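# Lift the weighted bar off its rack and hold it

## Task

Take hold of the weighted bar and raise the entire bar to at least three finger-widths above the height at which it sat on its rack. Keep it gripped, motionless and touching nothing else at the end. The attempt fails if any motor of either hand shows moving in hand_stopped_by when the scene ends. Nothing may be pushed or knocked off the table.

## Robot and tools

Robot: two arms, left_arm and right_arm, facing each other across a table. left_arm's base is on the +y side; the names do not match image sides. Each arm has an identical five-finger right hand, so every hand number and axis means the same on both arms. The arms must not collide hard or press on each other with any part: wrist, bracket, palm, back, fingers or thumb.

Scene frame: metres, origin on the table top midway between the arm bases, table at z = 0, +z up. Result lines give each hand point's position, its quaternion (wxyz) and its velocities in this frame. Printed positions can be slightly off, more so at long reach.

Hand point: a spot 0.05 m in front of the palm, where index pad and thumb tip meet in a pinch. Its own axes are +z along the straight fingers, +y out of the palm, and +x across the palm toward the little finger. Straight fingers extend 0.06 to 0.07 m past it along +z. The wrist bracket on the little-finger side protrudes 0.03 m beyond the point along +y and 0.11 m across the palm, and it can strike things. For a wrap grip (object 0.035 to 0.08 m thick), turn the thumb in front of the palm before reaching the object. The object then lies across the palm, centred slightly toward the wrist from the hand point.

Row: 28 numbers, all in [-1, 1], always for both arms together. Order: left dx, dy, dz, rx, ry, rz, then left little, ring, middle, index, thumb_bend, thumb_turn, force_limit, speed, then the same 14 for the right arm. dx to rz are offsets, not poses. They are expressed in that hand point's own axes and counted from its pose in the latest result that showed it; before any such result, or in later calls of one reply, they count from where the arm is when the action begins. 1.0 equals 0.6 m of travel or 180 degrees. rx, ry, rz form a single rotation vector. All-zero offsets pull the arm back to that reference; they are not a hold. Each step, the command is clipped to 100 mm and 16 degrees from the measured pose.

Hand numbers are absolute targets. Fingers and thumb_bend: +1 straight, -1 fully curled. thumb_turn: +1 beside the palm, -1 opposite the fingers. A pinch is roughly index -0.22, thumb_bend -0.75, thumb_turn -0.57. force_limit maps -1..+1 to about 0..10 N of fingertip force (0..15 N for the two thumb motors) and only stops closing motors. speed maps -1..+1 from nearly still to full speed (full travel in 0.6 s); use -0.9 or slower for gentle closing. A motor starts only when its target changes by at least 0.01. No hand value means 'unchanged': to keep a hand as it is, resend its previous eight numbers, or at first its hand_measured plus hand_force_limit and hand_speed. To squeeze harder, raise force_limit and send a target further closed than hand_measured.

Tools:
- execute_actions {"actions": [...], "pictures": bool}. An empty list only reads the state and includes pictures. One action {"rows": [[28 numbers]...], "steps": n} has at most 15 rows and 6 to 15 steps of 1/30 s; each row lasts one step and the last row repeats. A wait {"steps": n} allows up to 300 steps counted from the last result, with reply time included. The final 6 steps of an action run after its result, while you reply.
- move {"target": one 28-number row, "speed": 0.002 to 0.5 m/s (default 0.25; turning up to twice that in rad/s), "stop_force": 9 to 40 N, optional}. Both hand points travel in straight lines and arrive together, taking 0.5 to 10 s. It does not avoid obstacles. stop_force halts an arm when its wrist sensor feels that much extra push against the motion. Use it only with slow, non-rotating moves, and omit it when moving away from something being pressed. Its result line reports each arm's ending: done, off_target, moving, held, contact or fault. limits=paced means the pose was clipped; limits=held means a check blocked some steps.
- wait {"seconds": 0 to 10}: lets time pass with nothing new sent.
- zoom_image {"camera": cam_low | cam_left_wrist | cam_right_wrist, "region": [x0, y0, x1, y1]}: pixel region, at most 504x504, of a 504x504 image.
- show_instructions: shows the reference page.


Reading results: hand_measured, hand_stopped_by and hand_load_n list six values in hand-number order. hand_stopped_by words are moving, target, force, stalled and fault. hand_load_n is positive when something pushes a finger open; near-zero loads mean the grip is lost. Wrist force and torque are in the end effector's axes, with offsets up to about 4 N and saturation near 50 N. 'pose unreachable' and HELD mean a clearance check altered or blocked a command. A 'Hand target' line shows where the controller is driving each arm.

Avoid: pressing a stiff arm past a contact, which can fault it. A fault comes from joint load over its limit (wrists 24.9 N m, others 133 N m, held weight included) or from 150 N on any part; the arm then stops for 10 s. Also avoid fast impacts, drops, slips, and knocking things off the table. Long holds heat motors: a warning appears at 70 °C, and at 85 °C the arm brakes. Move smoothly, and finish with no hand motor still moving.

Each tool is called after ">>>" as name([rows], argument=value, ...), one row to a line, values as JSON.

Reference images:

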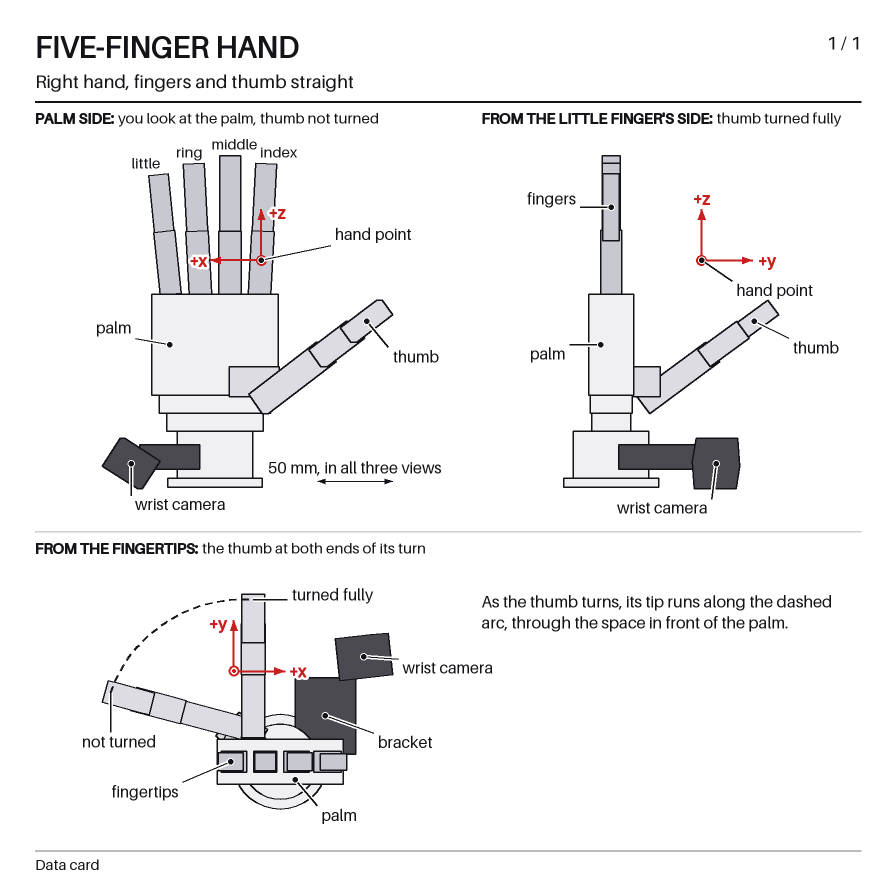

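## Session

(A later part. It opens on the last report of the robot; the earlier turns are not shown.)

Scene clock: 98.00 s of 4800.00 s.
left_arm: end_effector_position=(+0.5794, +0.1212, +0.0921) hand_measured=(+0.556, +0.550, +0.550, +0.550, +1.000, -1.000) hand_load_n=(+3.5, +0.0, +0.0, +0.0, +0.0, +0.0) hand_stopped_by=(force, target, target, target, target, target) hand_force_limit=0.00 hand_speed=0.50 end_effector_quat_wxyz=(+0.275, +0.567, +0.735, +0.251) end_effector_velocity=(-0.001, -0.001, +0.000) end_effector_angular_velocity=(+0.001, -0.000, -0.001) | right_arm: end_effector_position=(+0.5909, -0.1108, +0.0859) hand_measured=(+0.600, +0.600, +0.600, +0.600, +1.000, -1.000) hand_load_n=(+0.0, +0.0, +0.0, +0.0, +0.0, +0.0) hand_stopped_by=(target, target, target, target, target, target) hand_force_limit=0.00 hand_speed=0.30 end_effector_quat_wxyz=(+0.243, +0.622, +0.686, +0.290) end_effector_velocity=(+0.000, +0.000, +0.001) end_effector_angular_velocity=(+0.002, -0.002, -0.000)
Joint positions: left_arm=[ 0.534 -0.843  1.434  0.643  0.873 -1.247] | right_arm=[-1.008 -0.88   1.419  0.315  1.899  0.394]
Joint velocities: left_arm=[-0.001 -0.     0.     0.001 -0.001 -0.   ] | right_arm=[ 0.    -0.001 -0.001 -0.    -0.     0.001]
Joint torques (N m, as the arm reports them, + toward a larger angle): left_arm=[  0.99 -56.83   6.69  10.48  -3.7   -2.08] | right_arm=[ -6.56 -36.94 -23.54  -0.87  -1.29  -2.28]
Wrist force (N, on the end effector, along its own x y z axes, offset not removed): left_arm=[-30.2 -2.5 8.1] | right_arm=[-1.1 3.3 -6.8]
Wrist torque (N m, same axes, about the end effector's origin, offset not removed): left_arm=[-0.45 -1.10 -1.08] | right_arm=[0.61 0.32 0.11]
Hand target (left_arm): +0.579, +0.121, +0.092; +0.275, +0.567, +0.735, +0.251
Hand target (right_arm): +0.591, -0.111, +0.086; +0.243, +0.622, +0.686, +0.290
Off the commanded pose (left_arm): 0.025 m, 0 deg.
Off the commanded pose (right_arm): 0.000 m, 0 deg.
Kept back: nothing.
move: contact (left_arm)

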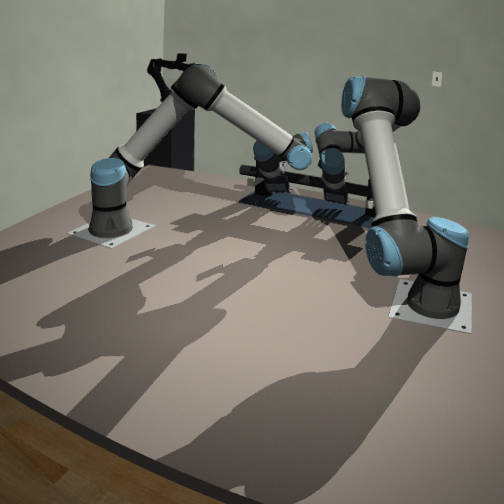

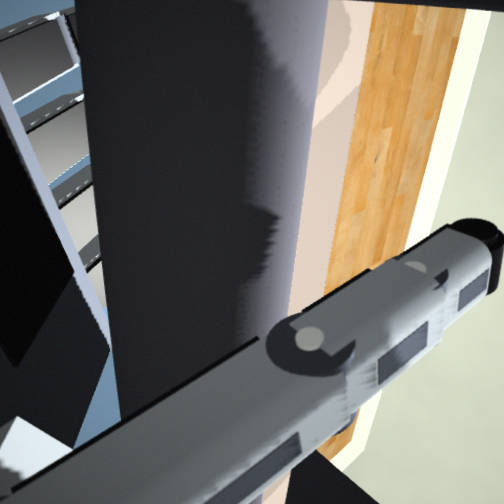

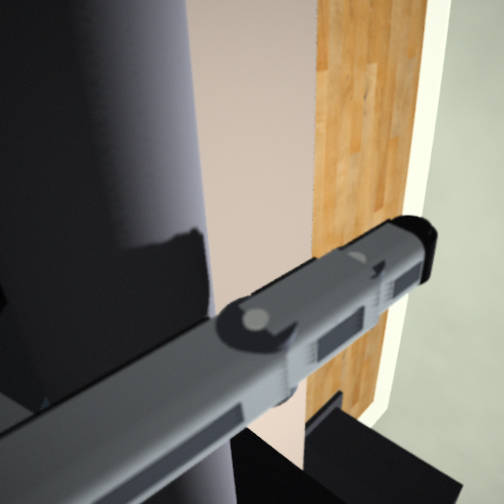

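>>> move(target=[-0.012,0,0.01,0,0,0,0.55,0.55,0.55,0.55,1,-1,0,0.5, 0,0,0,0,0,0,0.6,0.6,0.6,0.6,1,-1,0,0.3], speed=0.006)

>>> move(target=[0,0,0,0,0,0,-1,-1,-1,-1,-1,-1,1,-0.3, 0,0,0,0,0,0,-1,-1,-1,-1,-1,-1,1,-0.3])

>>> wait(seconds=1.5)

Scene clock: 100.07 s of 4800.00 s.
left_arm: end_effector_position=(+0.5849, +0.1147, +0.0887) hand_measured=(+0.556, +0.550, +0.550, +0.550, +1.000, -1.000) hand_load_n=(+0.0, +0.0, +0.0, +0.0, +0.0, +0.0) hand_stopped_by=(force, target, target, target, target, target) hand_force_limit=0.00 hand_speed=0.50 end_effector_quat_wxyz=(+0.275, +0.567, +0.735, +0.251) end_effector_velocity=(+0.001, -0.001, -0.000) end_effector_angular_velocity=(+0.000, +0.000, +0.000) | right_arm: end_effector_position=(+0.5909, -0.1108, +0.0859) hand_measured=(+0.600, +0.600, +0.600, +0.600, +1.000, -1.000) hand_load_n=(+0.0, +0.0, +0.0, +0.0, +0.0, +0.0) hand_stopped_by=(target, target, target, target, target, target) hand_force_limit=0.00 hand_speed=0.30 end_effector_quat_wxyz=(+0.243, +0.622, +0.686, +0.290) end_effector_velocity=(+0.000, -0.000, +0.000) end_effector_angular_velocity=(+0.001, -0.000, -0.001)
Joint positions: left_arm=[ 0.538 -0.821  1.403  0.649  0.874 -1.242] | right_arm=[-1.008 -0.88   1.419  0.315  1.899  0.394]
Joint velocities: left_arm=[ 0.     0.003 -0.005  0.002  0.     0.   ] | right_arm=[-0.    -0.    -0.     0.     0.     0.001]
Joint torques (N m, as the arm reports them, + toward a larger angle): left_arm=[ 10.28 -36.39 -24.96   4.45   0.77   1.67] | right_arm=[ -3.72 -45.97 -18.52   0.18  -0.62  -1.63]
Wrist force (N, on the end effector, along its own x y z axes, offset not removed): left_arm=[-0.4 -0.7 -0.7] | right_arm=[-0.6 2.3 -5.6]
Wrist torque (N m, same axes, about the end effector's origin, offset not removed): left_arm=[-0.12 0.11 -0.02] | right_arm=[0.42 0.35 0.05]
Hand target (left_arm): +0.585, +0.115, +0.089; +0.275, +0.567, +0.735, +0.251
Hand target (right_arm): +0.591, -0.111, +0.086; +0.243, +0.622, +0.686, +0.290
Off the commanded pose (left_arm): 0.000 m, 0 deg.
Off the commanded pose (right_arm): 0.000 m, 0 deg.
Kept back: nothing.
move: done

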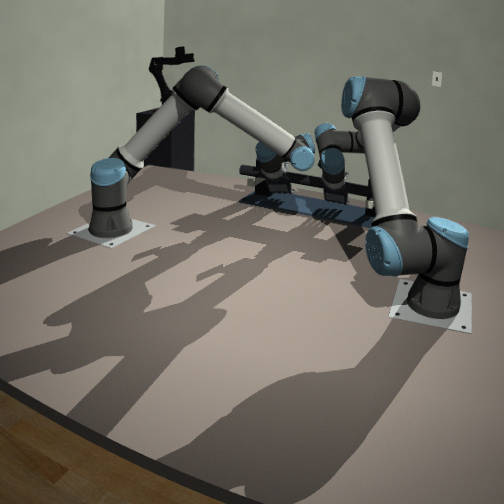

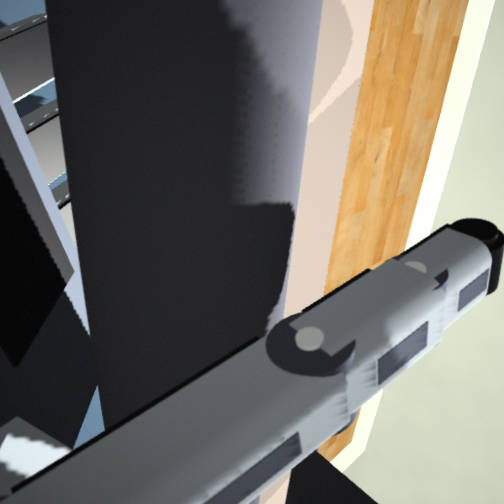

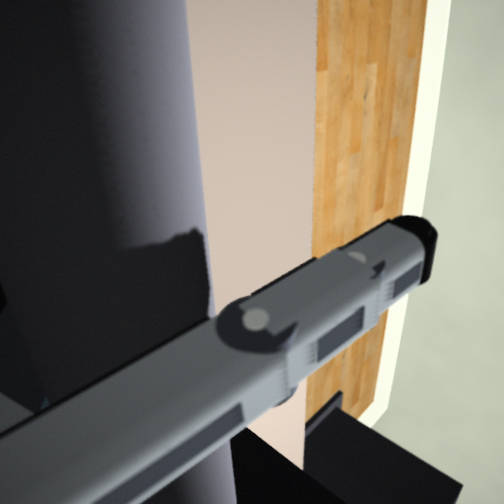

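Scene clock: 101.57 s of 4800.00 s.
left_arm: end_effector_position=(+0.5850, +0.1148, +0.0887) hand_measured=(-0.578, -0.578, -0.638, -0.708, +0.432, -1.000) hand_load_n=(+9.5, +8.5, +9.0, +11.0, +16.0, +3.0) hand_stopped_by=(force, force, force, force, force, target) hand_force_limit=1.00 hand_speed=-0.30 end_effector_quat_wxyz=(+0.275, +0.567, +0.735, +0.251) end_effector_velocity=(+0.000, +0.000, +0.000) end_effector_angular_velocity=(+0.001, -0.001, +0.001) | right_arm: end_effector_position=(+0.5910, -0.1108, +0.0859) hand_measured=(-0.728, -0.750, -0.788, -0.824, +0.560, -1.000) hand_load_n=(+9.5, +10.5, +11.0, +11.0, +16.0, +2.5) hand_stopped_by=(force, force, force, force, force, target) hand_force_limit=1.00 hand_speed=-0.30 end_effector_quat_wxyz=(+0.243, +0.622, +0.686, +0.290) end_effector_velocity=(-0.000, +0.000, -0.000) end_effector_angular_velocity=(+0.000, +0.000, -0.000)
Joint positions: left_arm=[ 0.538 -0.822  1.403  0.649  0.874 -1.242] | right_arm=[-1.008 -0.88   1.419  0.315  1.899  0.394]
Joint velocities: left_arm=[ 0.     0.     0.     0.    -0.001 -0.001] | right_arm=[ 0.    -0.     0.001 -0.    -0.     0.001]
Joint torques (N m, as the arm reports them, + toward a larger angle): left_arm=[-20.08 -10.14   4.27  -1.56   9.32  -0.14] | right_arm=[-0.62  2.08 22.08  7.83 -6.23 -0.46]
Wrist force (N, on the end effector, along its own x y z axes, offset not removed): left_arm=[7.6 37.5 -21.1] | right_arm=[2.3 50.0 -32.9]
Wrist torque (N m, same axes, about the end effector's origin, offset not removed): left_arm=[1.37 -0.92 1.04] | right_arm=[2.67 -0.16 0.87]
Hand target (left_arm): +0.585, +0.115, +0.089; +0.275, +0.567, +0.735, +0.251
Hand target (right_arm): +0.591, -0.111, +0.086; +0.243, +0.622, +0.686, +0.290
Off the commanded pose (left_arm): 0.000 m, 0 deg.
Off the commanded pose (right_arm): 0.000 m, 0 deg.
Kept back: nothing.
move: done

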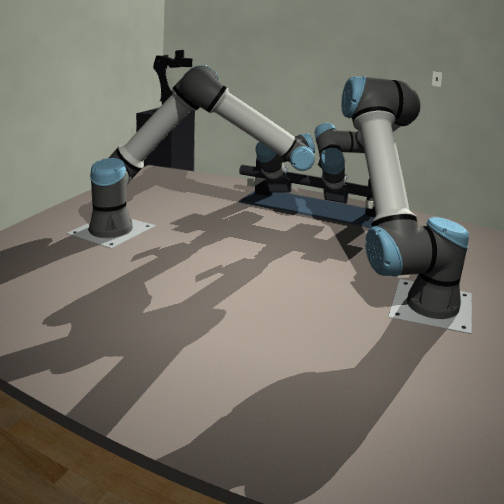

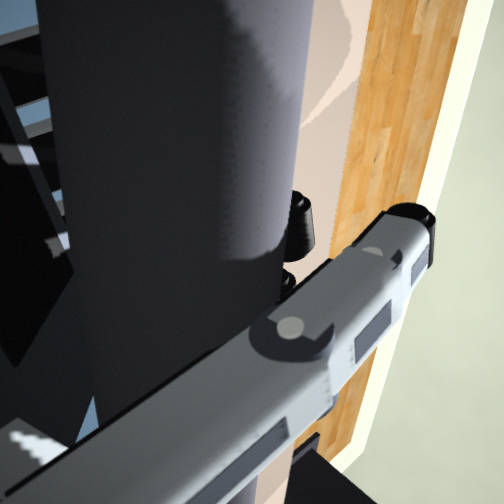

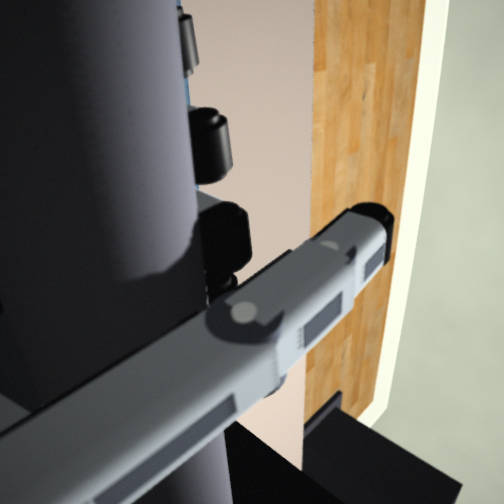

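Scene clock: 103.07 s of 4800.00 s.
left_arm: end_effector_position=(+0.5849, +0.1147, +0.0887) hand_measured=(-0.578, -0.578, -0.638, -0.708, +0.432, -1.000) hand_load_n=(+9.5, +8.5, +9.0, +11.0, +16.5, +3.0) hand_stopped_by=(force, force, force, force, force, target) hand_force_limit=1.00 hand_speed=-0.30 end_effector_quat_wxyz=(+0.275, +0.567, +0.735, +0.251) end_effector_velocity=(-0.000, -0.000, -0.000) end_effector_angular_velocity=(-0.000, +0.001, -0.000) | right_arm: end_effector_position=(+0.5909, -0.1108, +0.0859) hand_measured=(-0.728, -0.750, -0.788, -0.824, +0.560, -1.000) hand_load_n=(+9.5, +10.5, +11.0, +11.5, +16.0, +2.5) hand_stopped_by=(force, force, force, force, force, target) hand_force_limit=1.00 hand_speed=-0.30 end_effector_quat_wxyz=(+0.243, +0.622, +0.686, +0.290) end_effector_velocity=(-0.001, +0.001, -0.000) end_effector_angular_velocity=(-0.001, +0.000, +0.002)
Joint positions: left_arm=[ 0.538 -0.821  1.403  0.649  0.874 -1.242] | right_arm=[-1.008 -0.88   1.419  0.315  1.899  0.394]
Joint velocities: left_arm=[ 0.     0.     0.    -0.     0.001 -0.   ] | right_arm=[ 0.002  0.001  0.    -0.     0.001  0.   ]
Joint torques (N m, as the arm reports them, + toward a larger angle): left_arm=[-24.37 -10.73  -7.54  -2.43   7.94  -0.62] | right_arm=[10.43 -4.23 22.22  9.58 -6.19  1.05]
Wrist force (N, on the end effector, along its own x y z axes, offset not removed): left_arm=[9.0 41.4 -20.7] | right_arm=[2.7 50.0 -34.0]
Wrist torque (N m, same axes, about the end effector's origin, offset not removed): left_arm=[1.75 -0.76 1.17] | right_arm=[2.42 -0.20 0.88]
Hand target (left_arm): +0.585, +0.115, +0.089; +0.275, +0.567, +0.735, +0.251
Hand target (right_arm): +0.591, -0.111, +0.086; +0.243, +0.622, +0.686, +0.290
Off the commanded pose (left_arm): 0.000 m, 0 deg.
Off the commanded pose (right_arm): 0.000 m, 0 deg.
Kept back: nothing.
Steps of this call (steps 1 to 45: nothing new was sent). Readings (end_effector_position | what the end effector reports):
1: left_arm (+0.5850, +0.1148, +0.0887) | right_arm (+0.5910, -0.1108, +0.0859) | left_arm hand_measured=(-0.578, -0.578, -0.638, -0.708, +0.432, -1.000) hand_load_n=(+9.5, +8.5, +9.0, +11.0, +16.0, +3.0) hand_stopped_by=(force, force, force, force, force, target) hand_force_limit=1.00 hand_speed=-0.30 | right_arm hand_measured=(-0.728, -0.750, -0.788, -0.824, +0.560, -1.000) hand_load_n=(+9.5, +10.5, +11.0, +11.0, +16.0, +2.5) hand_stopped_by=(force, force, force, force, force, target) hand_force_limit=1.00 hand_speed=-0.30
2: left_arm (+0.5850, +0.1148, +0.0887) | right_arm (+0.5910, -0.1108, +0.0859) | left_arm hand_measured=(-0.578, -0.578, -0.638, -0.708, +0.432, -1.000) hand_load_n=(+9.5, +8.5, +9.0, +11.0, +16.0, +3.0) hand_stopped_by=(force, force, force, force, force, target) hand_force_limit=1.00 hand_speed=-0.30 | right_arm hand_measured=(-0.728, -0.750, -0.788, -0.824, +0.560, -1.000) hand_load_n=(+9.5, +10.5, +11.0, +11.0, +16.0, +2.5) hand_stopped_by=(force, force, force, force, force, target) hand_force_limit=1.00 hand_speed=-0.30
4: left_arm (+0.5850, +0.1147, +0.0887) | right_arm (+0.5910, -0.1108, +0.0859) | left_arm hand_measured=(-0.578, -0.578, -0.638, -0.708, +0.432, -1.000) hand_load_n=(+9.5, +8.5, +9.0, +11.0, +16.0, +3.0) hand_stopped_by=(force, force, force, force, force, target) hand_force_limit=1.00 hand_speed=-0.30 | right_arm hand_measured=(-0.728, -0.750, -0.788, -0.824, +0.560, -1.000) hand_load_n=(+9.5, +10.5, +11.0, +11.0, +16.0, +2.5) hand_stopped_by=(force, force, force, force, force, target) hand_force_limit=1.00 hand_speed=-0.30
8: left_arm (+0.5850, +0.1147, +0.0887) | right_arm (+0.5910, -0.1108, +0.0859) | left_arm hand_measured=(-0.578, -0.578, -0.638, -0.708, +0.432, -1.000) hand_load_n=(+9.5, +8.5, +9.0, +11.0, +16.5, +3.0) hand_stopped_by=(force, force, force, force, force, target) hand_force_limit=1.00 hand_speed=-0.30 | right_arm hand_measured=(-0.728, -0.750, -0.788, -0.824, +0.560, -1.000) hand_load_n=(+9.5, +10.5, +11.0, +11.0, +16.0, +2.5) hand_stopped_by=(force, force, force, force, force, target) hand_force_limit=1.00 hand_speed=-0.30
45: the state above

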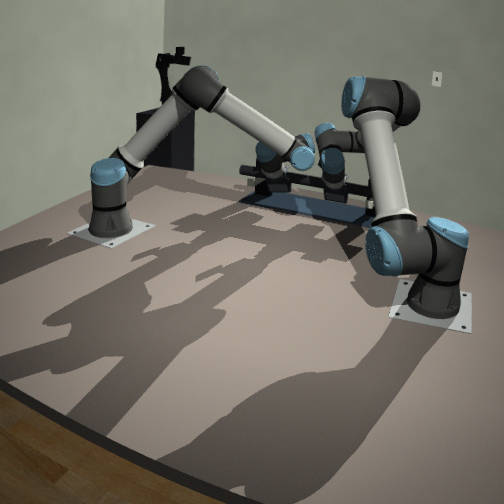

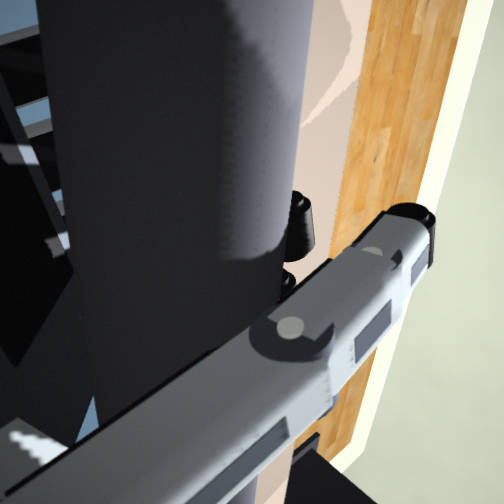

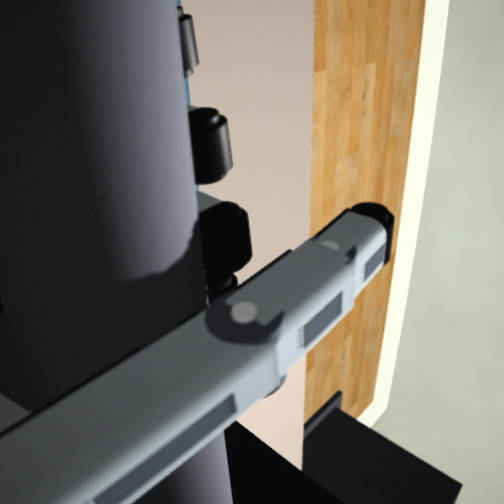

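>>> move(target=[-0.023,0.147,-0.204,0,0,0,-1,-1,-1,-1,-1,-1,1,-0.3, 0.010,0.151,-0.202,0,0,0,-1,-1,-1,-1,-1,-1,1,-0.3], speed=0.04)

>>> wait(seconds=1.5)

Scene clock: 107.80 s of 4800.00 s.
left_arm: end_effector_position=(+0.5647, +0.1148, +0.2386) hand_measured=(-0.578, -0.580, -0.638, -0.710, +0.424, -1.000) hand_load_n=(+8.0, +2.0, +1.0, +1.0, +1.5, +1.5) hand_stopped_by=(force, force, force, force, force, target) hand_force_limit=1.00 hand_speed=-0.30 end_effector_quat_wxyz=(+0.275, +0.567, +0.735, +0.251) end_effector_velocity=(-0.000, -0.001, +0.003) end_effector_angular_velocity=(-0.002, -0.001, -0.000) | right_arm: end_effector_position=(+0.5708, -0.1112, +0.2356) hand_measured=(-0.728, -0.750, -0.788, -0.824, +0.552, -1.000) hand_load_n=(+4.5, +2.5, +2.5, +2.0, +0.5, +0.0) hand_stopped_by=(force, force, force, force, force, target) hand_force_limit=1.00 hand_speed=-0.30 end_effector_quat_wxyz=(+0.243, +0.622, +0.686, +0.290) end_effector_velocity=(+0.000, -0.001, +0.003) end_effector_angular_velocity=(+0.001, +0.000, -0.003)
Joint positions: left_arm=[ 0.503 -1.     1.297  0.962  0.863 -1.286] | right_arm=[-0.986 -1.046  1.283  0.623  1.913  0.411]
Joint velocities: left_arm=[-0.001 -0.002 -0.004  0.005  0.    -0.001] | right_arm=[-0.001 -0.002 -0.004  0.006  0.     0.002]
Joint torques (N m, as the arm reports them, + toward a larger angle): left_arm=[ -5.85 -62.39 -30.6    4.77  -5.47  -2.14] | right_arm=[  7.3  -64.6  -32.     2.34   3.47   2.16]
Wrist force (N, on the end effector, along its own x y z axes, offset not removed): left_arm=[-0.7 -14.6 5.3] | right_arm=[2.8 -3.7 13.1]
Wrist torque (N m, same axes, about the end effector's origin, offset not removed): left_arm=[-1.13 -0.47 0.60] | right_arm=[-0.16 -0.57 0.36]
Hand target (left_arm): +0.565, +0.115, +0.239; +0.275, +0.567, +0.735, +0.251
Hand target (right_arm): +0.571, -0.111, +0.236; +0.243, +0.622, +0.686, +0.290
Off the commanded pose (left_arm): 0.000 m, 0 deg.
Off the commanded pose (right_arm): 0.000 m, 0 deg.
Kept back: nothing.
move: done

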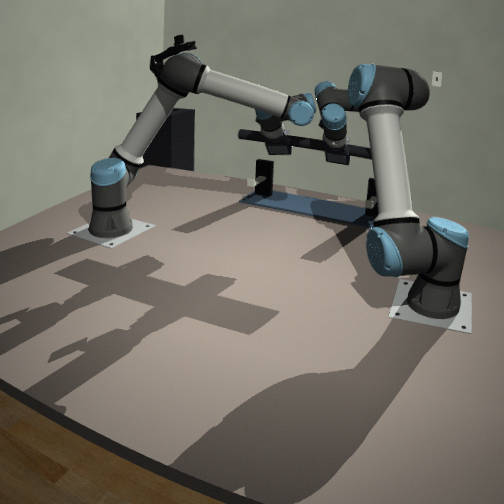

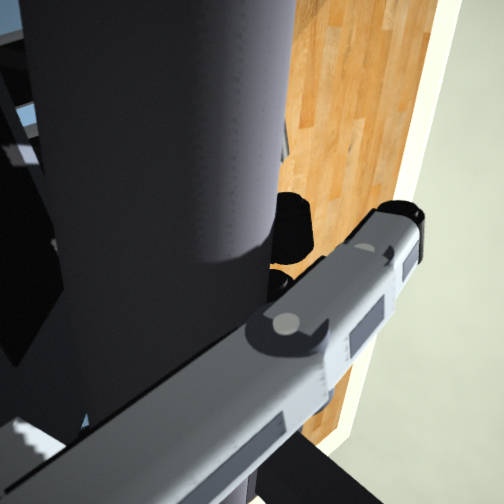

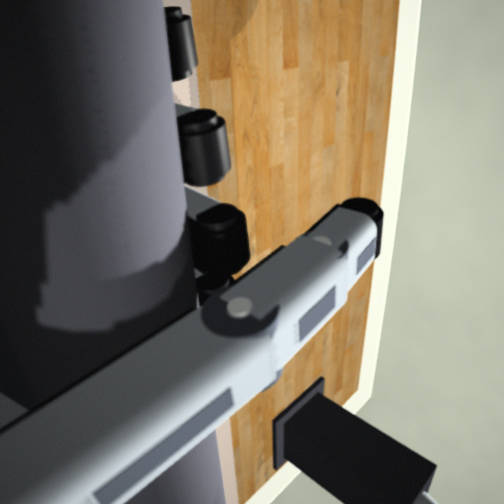

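Scene clock: 109.30 s of 4800.00 s.
left_arm: end_effector_position=(+0.5646, +0.1148, +0.2389) hand_measured=(-0.578, -0.580, -0.638, -0.710, +0.424, -1.000) hand_load_n=(+8.0, +2.0, +1.0, +1.0, +1.5, +1.5) hand_stopped_by=(force, force, force, force, force, target) hand_force_limit=1.00 hand_speed=-0.30 end_effector_quat_wxyz=(+0.275, +0.567, +0.735, +0.251) end_effector_velocity=(+0.001, +0.001, +0.000) end_effector_angular_velocity=(-0.000, -0.001, +0.002) | right_arm: end_effector_position=(+0.5707, -0.1112, +0.2360) hand_measured=(-0.728, -0.750, -0.788, -0.824, +0.552, -1.000) hand_load_n=(+4.5, +2.5, +2.5, +2.0, +0.5, +0.0) hand_stopped_by=(force, force, force, force, force, target) hand_force_limit=1.00 hand_speed=-0.30 end_effector_quat_wxyz=(+0.243, +0.622, +0.686, +0.290) end_effector_velocity=(+0.001, -0.001, +0.000) end_effector_angular_velocity=(-0.001, -0.001, -0.001)
Joint positions: left_arm=[ 0.503 -1.     1.297  0.963  0.863 -1.286] | right_arm=[-0.986 -1.046  1.283  0.624  1.913  0.411]
Joint velocities: left_arm=[ 0.002  0.     0.    -0.    -0.     0.   ] | right_arm=[-0.001 -0.    -0.001  0.     0.001 -0.001]
Joint torques (N m, as the arm reports them, + toward a larger angle): left_arm=[ -5.54 -62.55 -30.11   4.88  -5.33  -2.16] | right_arm=[  6.64 -64.77 -31.42   2.37   3.51   2.06]
Wrist force (N, on the end effector, along its own x y z axes, offset not removed): left_arm=[0.7 -15.0 4.4] | right_arm=[2.9 -2.4 10.2]
Wrist torque (N m, same axes, about the end effector's origin, offset not removed): left_arm=[-1.09 -0.68 0.53] | right_arm=[0.38 -0.46 0.35]
Hand target (left_arm): +0.565, +0.115, +0.239; +0.275, +0.567, +0.735, +0.251
Hand target (right_arm): +0.571, -0.111, +0.236; +0.243, +0.622, +0.686, +0.290
Off the commanded pose (left_arm): 0.000 m, 0 deg.
Off the commanded pose (right_arm): 0.000 m, 0 deg.
Kept back: nothing.
Steps of this call (steps 1 to 45: nothing new was sent). Readings (end_effector_position | what the end effector reports):
1: left_arm (+0.5647, +0.1148, +0.2386) | right_arm (+0.5708, -0.1112, +0.2357) | left_arm hand_measured=(-0.578, -0.580, -0.638, -0.710, +0.424, -1.000) hand_load_n=(+8.0, +2.0, +1.0, +1.0, +1.5, +1.5) hand_stopped_by=(force, force, force, force, force, target) hand_force_limit=1.00 hand_speed=-0.30 | right_arm hand_measured=(-0.728, -0.750, -0.788, -0.824, +0.552, -1.000) hand_load_n=(+4.5, +2.5, +2.5, +2.0, +0.5, +0.0) hand_stopped_by=(force, force, force, force, force, target) hand_force_limit=1.00 hand_speed=-0.30
2: left_arm (+0.5647, +0.1148, +0.2387) | right_arm (+0.5708, -0.1112, +0.2358) | left_arm hand_measured=(-0.578, -0.580, -0.638, -0.710, +0.424, -1.000) hand_load_n=(+8.0, +2.0, +1.0, +1.0, +1.5, +1.5) hand_stopped_by=(force, force, force, force, force, target) hand_force_limit=1.00 hand_speed=-0.30 | right_arm hand_measured=(-0.728, -0.750, -0.788, -0.824, +0.552, -1.000) hand_load_n=(+4.5, +2.5, +2.5, +2.0, +0.5, +0.0) hand_stopped_by=(force, force, force, force, force, target) hand_force_limit=1.00 hand_speed=-0.30
4: left_arm (+0.5647, +0.1148, +0.2388) | right_arm (+0.5707, -0.1112, +0.2359) | left_arm hand_measured=(-0.578, -0.580, -0.638, -0.710, +0.424, -1.000) hand_load_n=(+8.0, +2.0, +1.0, +1.0, +1.5, +1.5) hand_stopped_by=(force, force, force, force, force, target) hand_force_limit=1.00 hand_speed=-0.30 | right_arm hand_measured=(-0.728, -0.750, -0.788, -0.824, +0.552, -1.000) hand_load_n=(+4.5, +2.5, +2.5, +2.0, +0.5, +0.0) hand_stopped_by=(force, force, force, force, force, target) hand_force_limit=1.00 hand_speed=-0.30
8: left_arm (+0.5646, +0.1148, +0.2388) | right_arm (+0.5707, -0.1112, +0.2359) | left_arm hand_measured=(-0.578, -0.580, -0.638, -0.710, +0.424, -1.000) hand_load_n=(+8.0, +2.0, +1.0, +1.0, +1.5, +1.5) hand_stopped_by=(force, force, force, force, force, target) hand_force_limit=1.00 hand_speed=-0.30 | right_arm hand_measured=(-0.728, -0.750, -0.788, -0.824, +0.552, -1.000) hand_load_n=(+4.5, +2.5, +2.5, +2.0, +0.5, +0.0) hand_stopped_by=(force, force, force, force, force, target) hand_force_limit=1.00 hand_speed=-0.30
45: the state above

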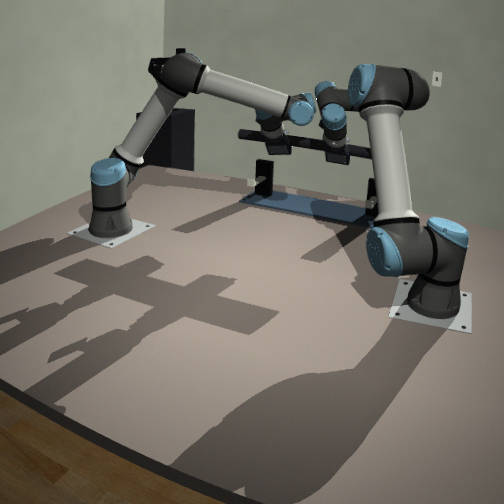

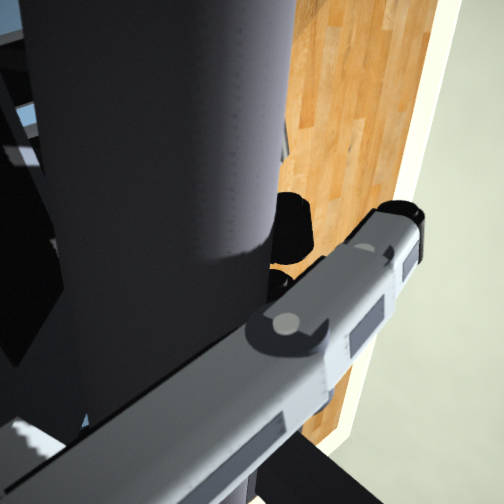

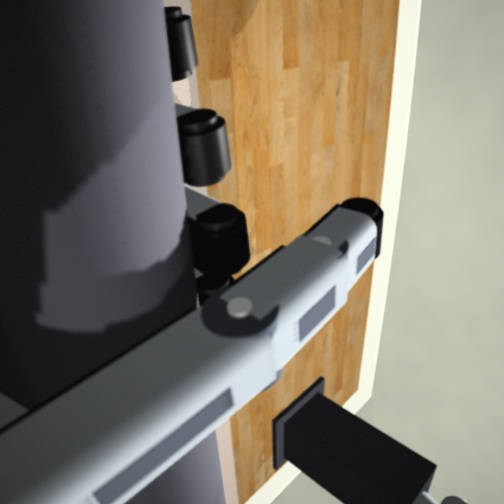

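>>> move(target=[0,0,0,0,0,0,-0.97,-0.97,-0.97,-0.97,-0.97,-1,1,-0.6, 0,0,0,0,0,0,-0.97,-0.97,-0.97,-0.97,-0.97,-1,1,-0.6])

>>> wait(seconds=2)

Scene clock: 110.53 s of 4800.00 s.
left_arm: end_effector_position=(+0.5646, +0.1147, +0.2389) hand_measured=(-0.594, -0.618, -0.686, -0.758, +0.216, -1.000) hand_load_n=(+7.0, +9.5, +12.0, +11.5, +14.5, +4.0) hand_stopped_by=(force, force, force, force, force, target) hand_force_limit=1.00 hand_speed=-0.60 end_effector_quat_wxyz=(+0.275, +0.567, +0.735, +0.251) end_effector_velocity=(+0.000, +0.000, +0.000) end_effector_angular_velocity=(-0.002, -0.001, +0.001) | right_arm: end_effector_position=(+0.5707, -0.1112, +0.2360) hand_measured=(-0.762, -0.788, -0.824, -0.856, +0.284, -1.000) hand_load_n=(+10.5, +11.5, +11.5, +10.5, +15.0, +3.0) hand_stopped_by=(force, force, force, force, force, target) hand_force_limit=1.00 hand_speed=-0.60 end_effector_quat_wxyz=(+0.243, +0.622, +0.686, +0.290) end_effector_velocity=(-0.001, +0.001, -0.001) end_effector_angular_velocity=(-0.001, +0.001, +0.001)
Joint positions: left_arm=[ 0.503 -1.     1.297  0.963  0.863 -1.286] | right_arm=[-0.986 -1.046  1.283  0.624  1.913  0.411]
Joint velocities: left_arm=[ 0.    -0.    -0.    -0.001 -0.    -0.001] | right_arm=[0.002 0.001 0.    0.    0.001 0.001]
Joint torques (N m, as the arm reports them, + toward a larger angle): left_arm=[ 14.42 -61.11 -29.99  -1.4   -5.04  -2.33] | right_arm=[  7.32 -60.85 -17.08   2.36  -1.71  -3.53]
Wrist force (N, on the end effector, along its own x y z axes, offset not removed): left_arm=[4.2 -23.8 1.9] | right_arm=[-3.3 3.5 22.7]
Wrist torque (N m, same axes, about the end effector's origin, offset not removed): left_arm=[-1.60 -1.03 1.66] | right_arm=[-0.29 -1.09 1.24]
Hand target (left_arm): +0.565, +0.115, +0.239; +0.275, +0.567, +0.735, +0.251
Hand target (right_arm): +0.571, -0.111, +0.236; +0.243, +0.622, +0.686, +0.290
Off the commanded pose (left_arm): 0.000 m, 0 deg.
Off the commanded pose (right_arm): 0.000 m, 0 deg.
Kept back: nothing.
move: done

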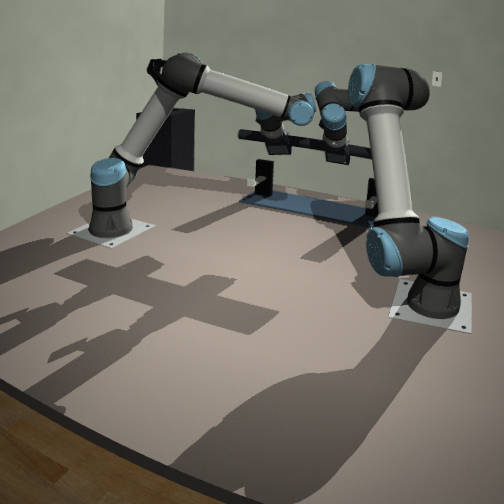

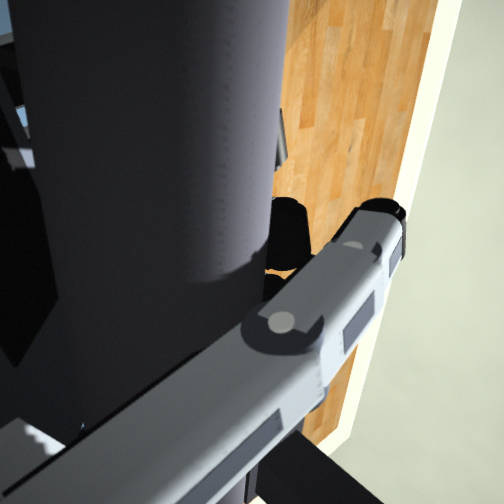

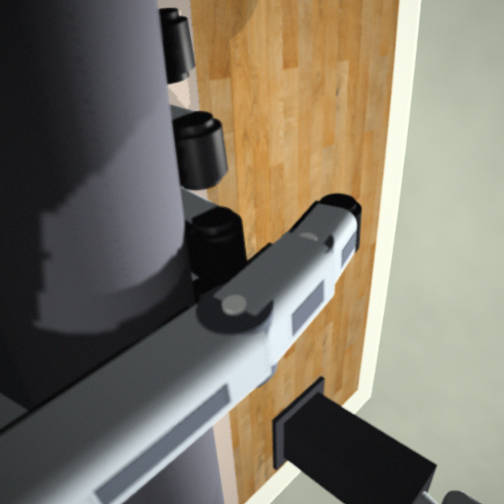

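Scene clock: 112.53 s of 4800.00 s.
left_arm: end_effector_position=(+0.5646, +0.1148, +0.2389) hand_measured=(-0.594, -0.618, -0.686, -0.758, +0.216, -1.000) hand_load_n=(+7.0, +9.5, +12.0, +11.5, +14.5, +4.0) hand_stopped_by=(force, force, force, force, force, target) hand_force_limit=1.00 hand_speed=-0.60 end_effector_quat_wxyz=(+0.275, +0.567, +0.735, +0.251) end_effector_velocity=(+0.000, -0.001, +0.000) end_effector_angular_velocity=(-0.004, -0.002, -0.000) | right_arm: end_effector_position=(+0.5707, -0.1112, +0.2360) hand_measured=(-0.762, -0.788, -0.824, -0.856, +0.284, -1.000) hand_load_n=(+10.5, +11.5, +11.5, +10.5, +15.0, +3.0) hand_stopped_by=(force, force, force, force, force, target) hand_force_limit=1.00 hand_speed=-0.60 end_effector_quat_wxyz=(+0.243, +0.622, +0.686, +0.290) end_effector_velocity=(+0.000, -0.000, +0.001) end_effector_angular_velocity=(-0.001, -0.001, -0.000)
Joint positions: left_arm=[ 0.503 -1.     1.297  0.963  0.863 -1.286] | right_arm=[-0.986 -1.046  1.283  0.624  1.913  0.411]
Joint velocities: left_arm=[-0.     0.    -0.001 -0.004 -0.    -0.   ] | right_arm=[ 0.    -0.001 -0.     0.     0.002 -0.001]
Joint torques (N m, as the arm reports them, + toward a larger angle): left_arm=[ 18.88 -58.42 -29.89  -0.91  -4.3   -2.42] | right_arm=[  7.07 -53.71 -10.72   2.48  -1.68  -3.44]
Wrist force (N, on the end effector, along its own x y z axes, offset not removed): left_arm=[4.0 -23.1 0.4] | right_arm=[1.4 5.8 14.0]
Wrist torque (N m, same axes, about the end effector's origin, offset not removed): left_arm=[-1.28 -0.95 1.76] | right_arm=[0.44 -1.36 1.36]
Hand target (left_arm): +0.565, +0.115, +0.239; +0.275, +0.567, +0.735, +0.251
Hand target (right_arm): +0.571, -0.111, +0.236; +0.243, +0.622, +0.686, +0.290
Off the commanded pose (left_arm): 0.000 m, 0 deg.
Off the commanded pose (right_arm): 0.000 m, 0 deg.
Kept back: nothing.
Steps of this call (steps 1 to 60: nothing new was sent). Readings (end_effector_position | what the end effector reports):
1: left_arm (+0.5646, +0.1147, +0.2389) | right_arm (+0.5707, -0.1112, +0.2360) | left_arm hand_measured=(-0.594, -0.618, -0.686, -0.758, +0.216, -1.000) hand_load_n=(+7.0, +9.5, +12.0, +11.5, +14.5, +4.0) hand_stopped_by=(force, force, force, force, force, target) hand_force_limit=1.00 hand_speed=-0.60 | right_arm hand_measured=(-0.762, -0.788, -0.824, -0.856, +0.284, -1.000) hand_load_n=(+10.5, +11.5, +11.5, +10.5, +15.0, +3.0) hand_stopped_by=(force, force, force, force, force, target) hand_force_limit=1.00 hand_speed=-0.60
2: left_arm (+0.5646, +0.1147, +0.2389) | right_arm (+0.5707, -0.1112, +0.2360) | left_arm hand_measured=(-0.594, -0.618, -0.686, -0.758, +0.216, -1.000) hand_load_n=(+7.0, +9.5, +12.0, +11.5, +14.5, +4.0) hand_stopped_by=(force, force, force, force, force, target) hand_force_limit=1.00 hand_speed=-0.60 | right_arm hand_measured=(-0.762, -0.788, -0.824, -0.856, +0.284, -1.000) hand_load_n=(+10.5, +11.5, +11.5, +10.5, +15.0, +3.0) hand_stopped_by=(force, force, force, force, force, target) hand_force_limit=1.00 hand_speed=-0.60
4: left_arm (+0.5646, +0.1147, +0.2389) | right_arm (+0.5707, -0.1112, +0.2360) | left_arm hand_measured=(-0.594, -0.618, -0.686, -0.758, +0.216, -1.000) hand_load_n=(+7.0, +9.5, +12.0, +11.5, +14.5, +4.0) hand_stopped_by=(force, force, force, force, force, target) hand_force_limit=1.00 hand_speed=-0.60 | right_arm hand_measured=(-0.762, -0.788, -0.824, -0.856, +0.284, -1.000) hand_load_n=(+10.5, +11.5, +11.5, +10.5, +15.0, +3.0) hand_stopped_by=(force, force, force, force, force, target) hand_force_limit=1.00 hand_speed=-0.60
8: left_arm (+0.5646, +0.1147, +0.2389) | right_arm (+0.5707, -0.1112, +0.2360) | left_arm hand_measured=(-0.594, -0.618, -0.686, -0.758, +0.216, -1.000) hand_load_n=(+7.0, +9.5, +12.0, +11.5, +14.5, +4.0) hand_stopped_by=(force, force, force, force, force, target) hand_force_limit=1.00 hand_speed=-0.60 | right_arm hand_measured=(-0.762, -0.788, -0.824, -0.856, +0.284, -1.000) hand_load_n=(+10.5, +11.5, +11.5, +10.5, +15.0, +3.0) hand_stopped_by=(force, force, force, force, force, target) hand_force_limit=1.00 hand_speed=-0.60
60: the state above

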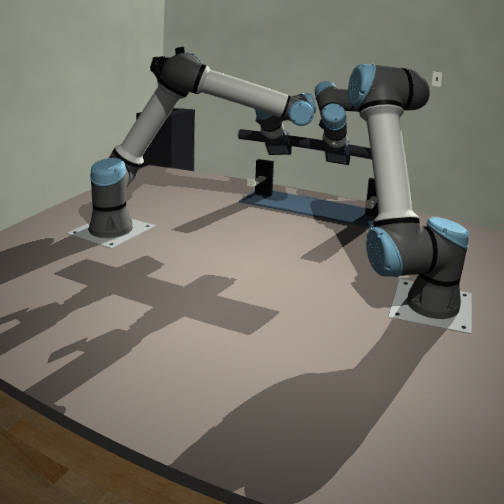

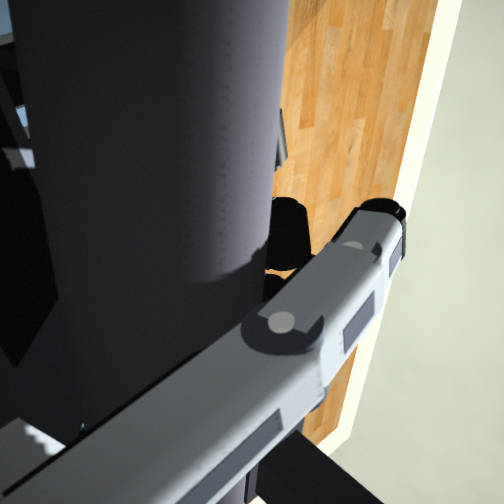

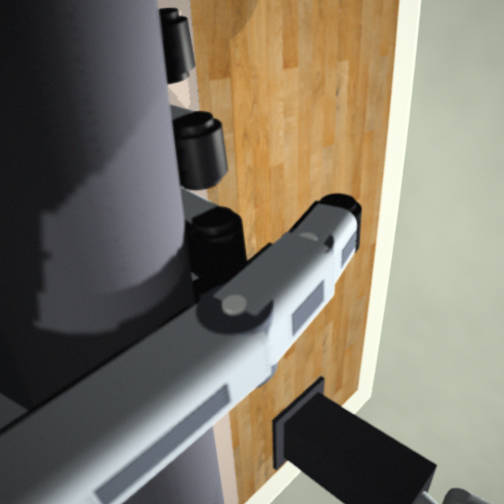

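>>> finished_scene(scene=1)

The scene is finished: the task was done.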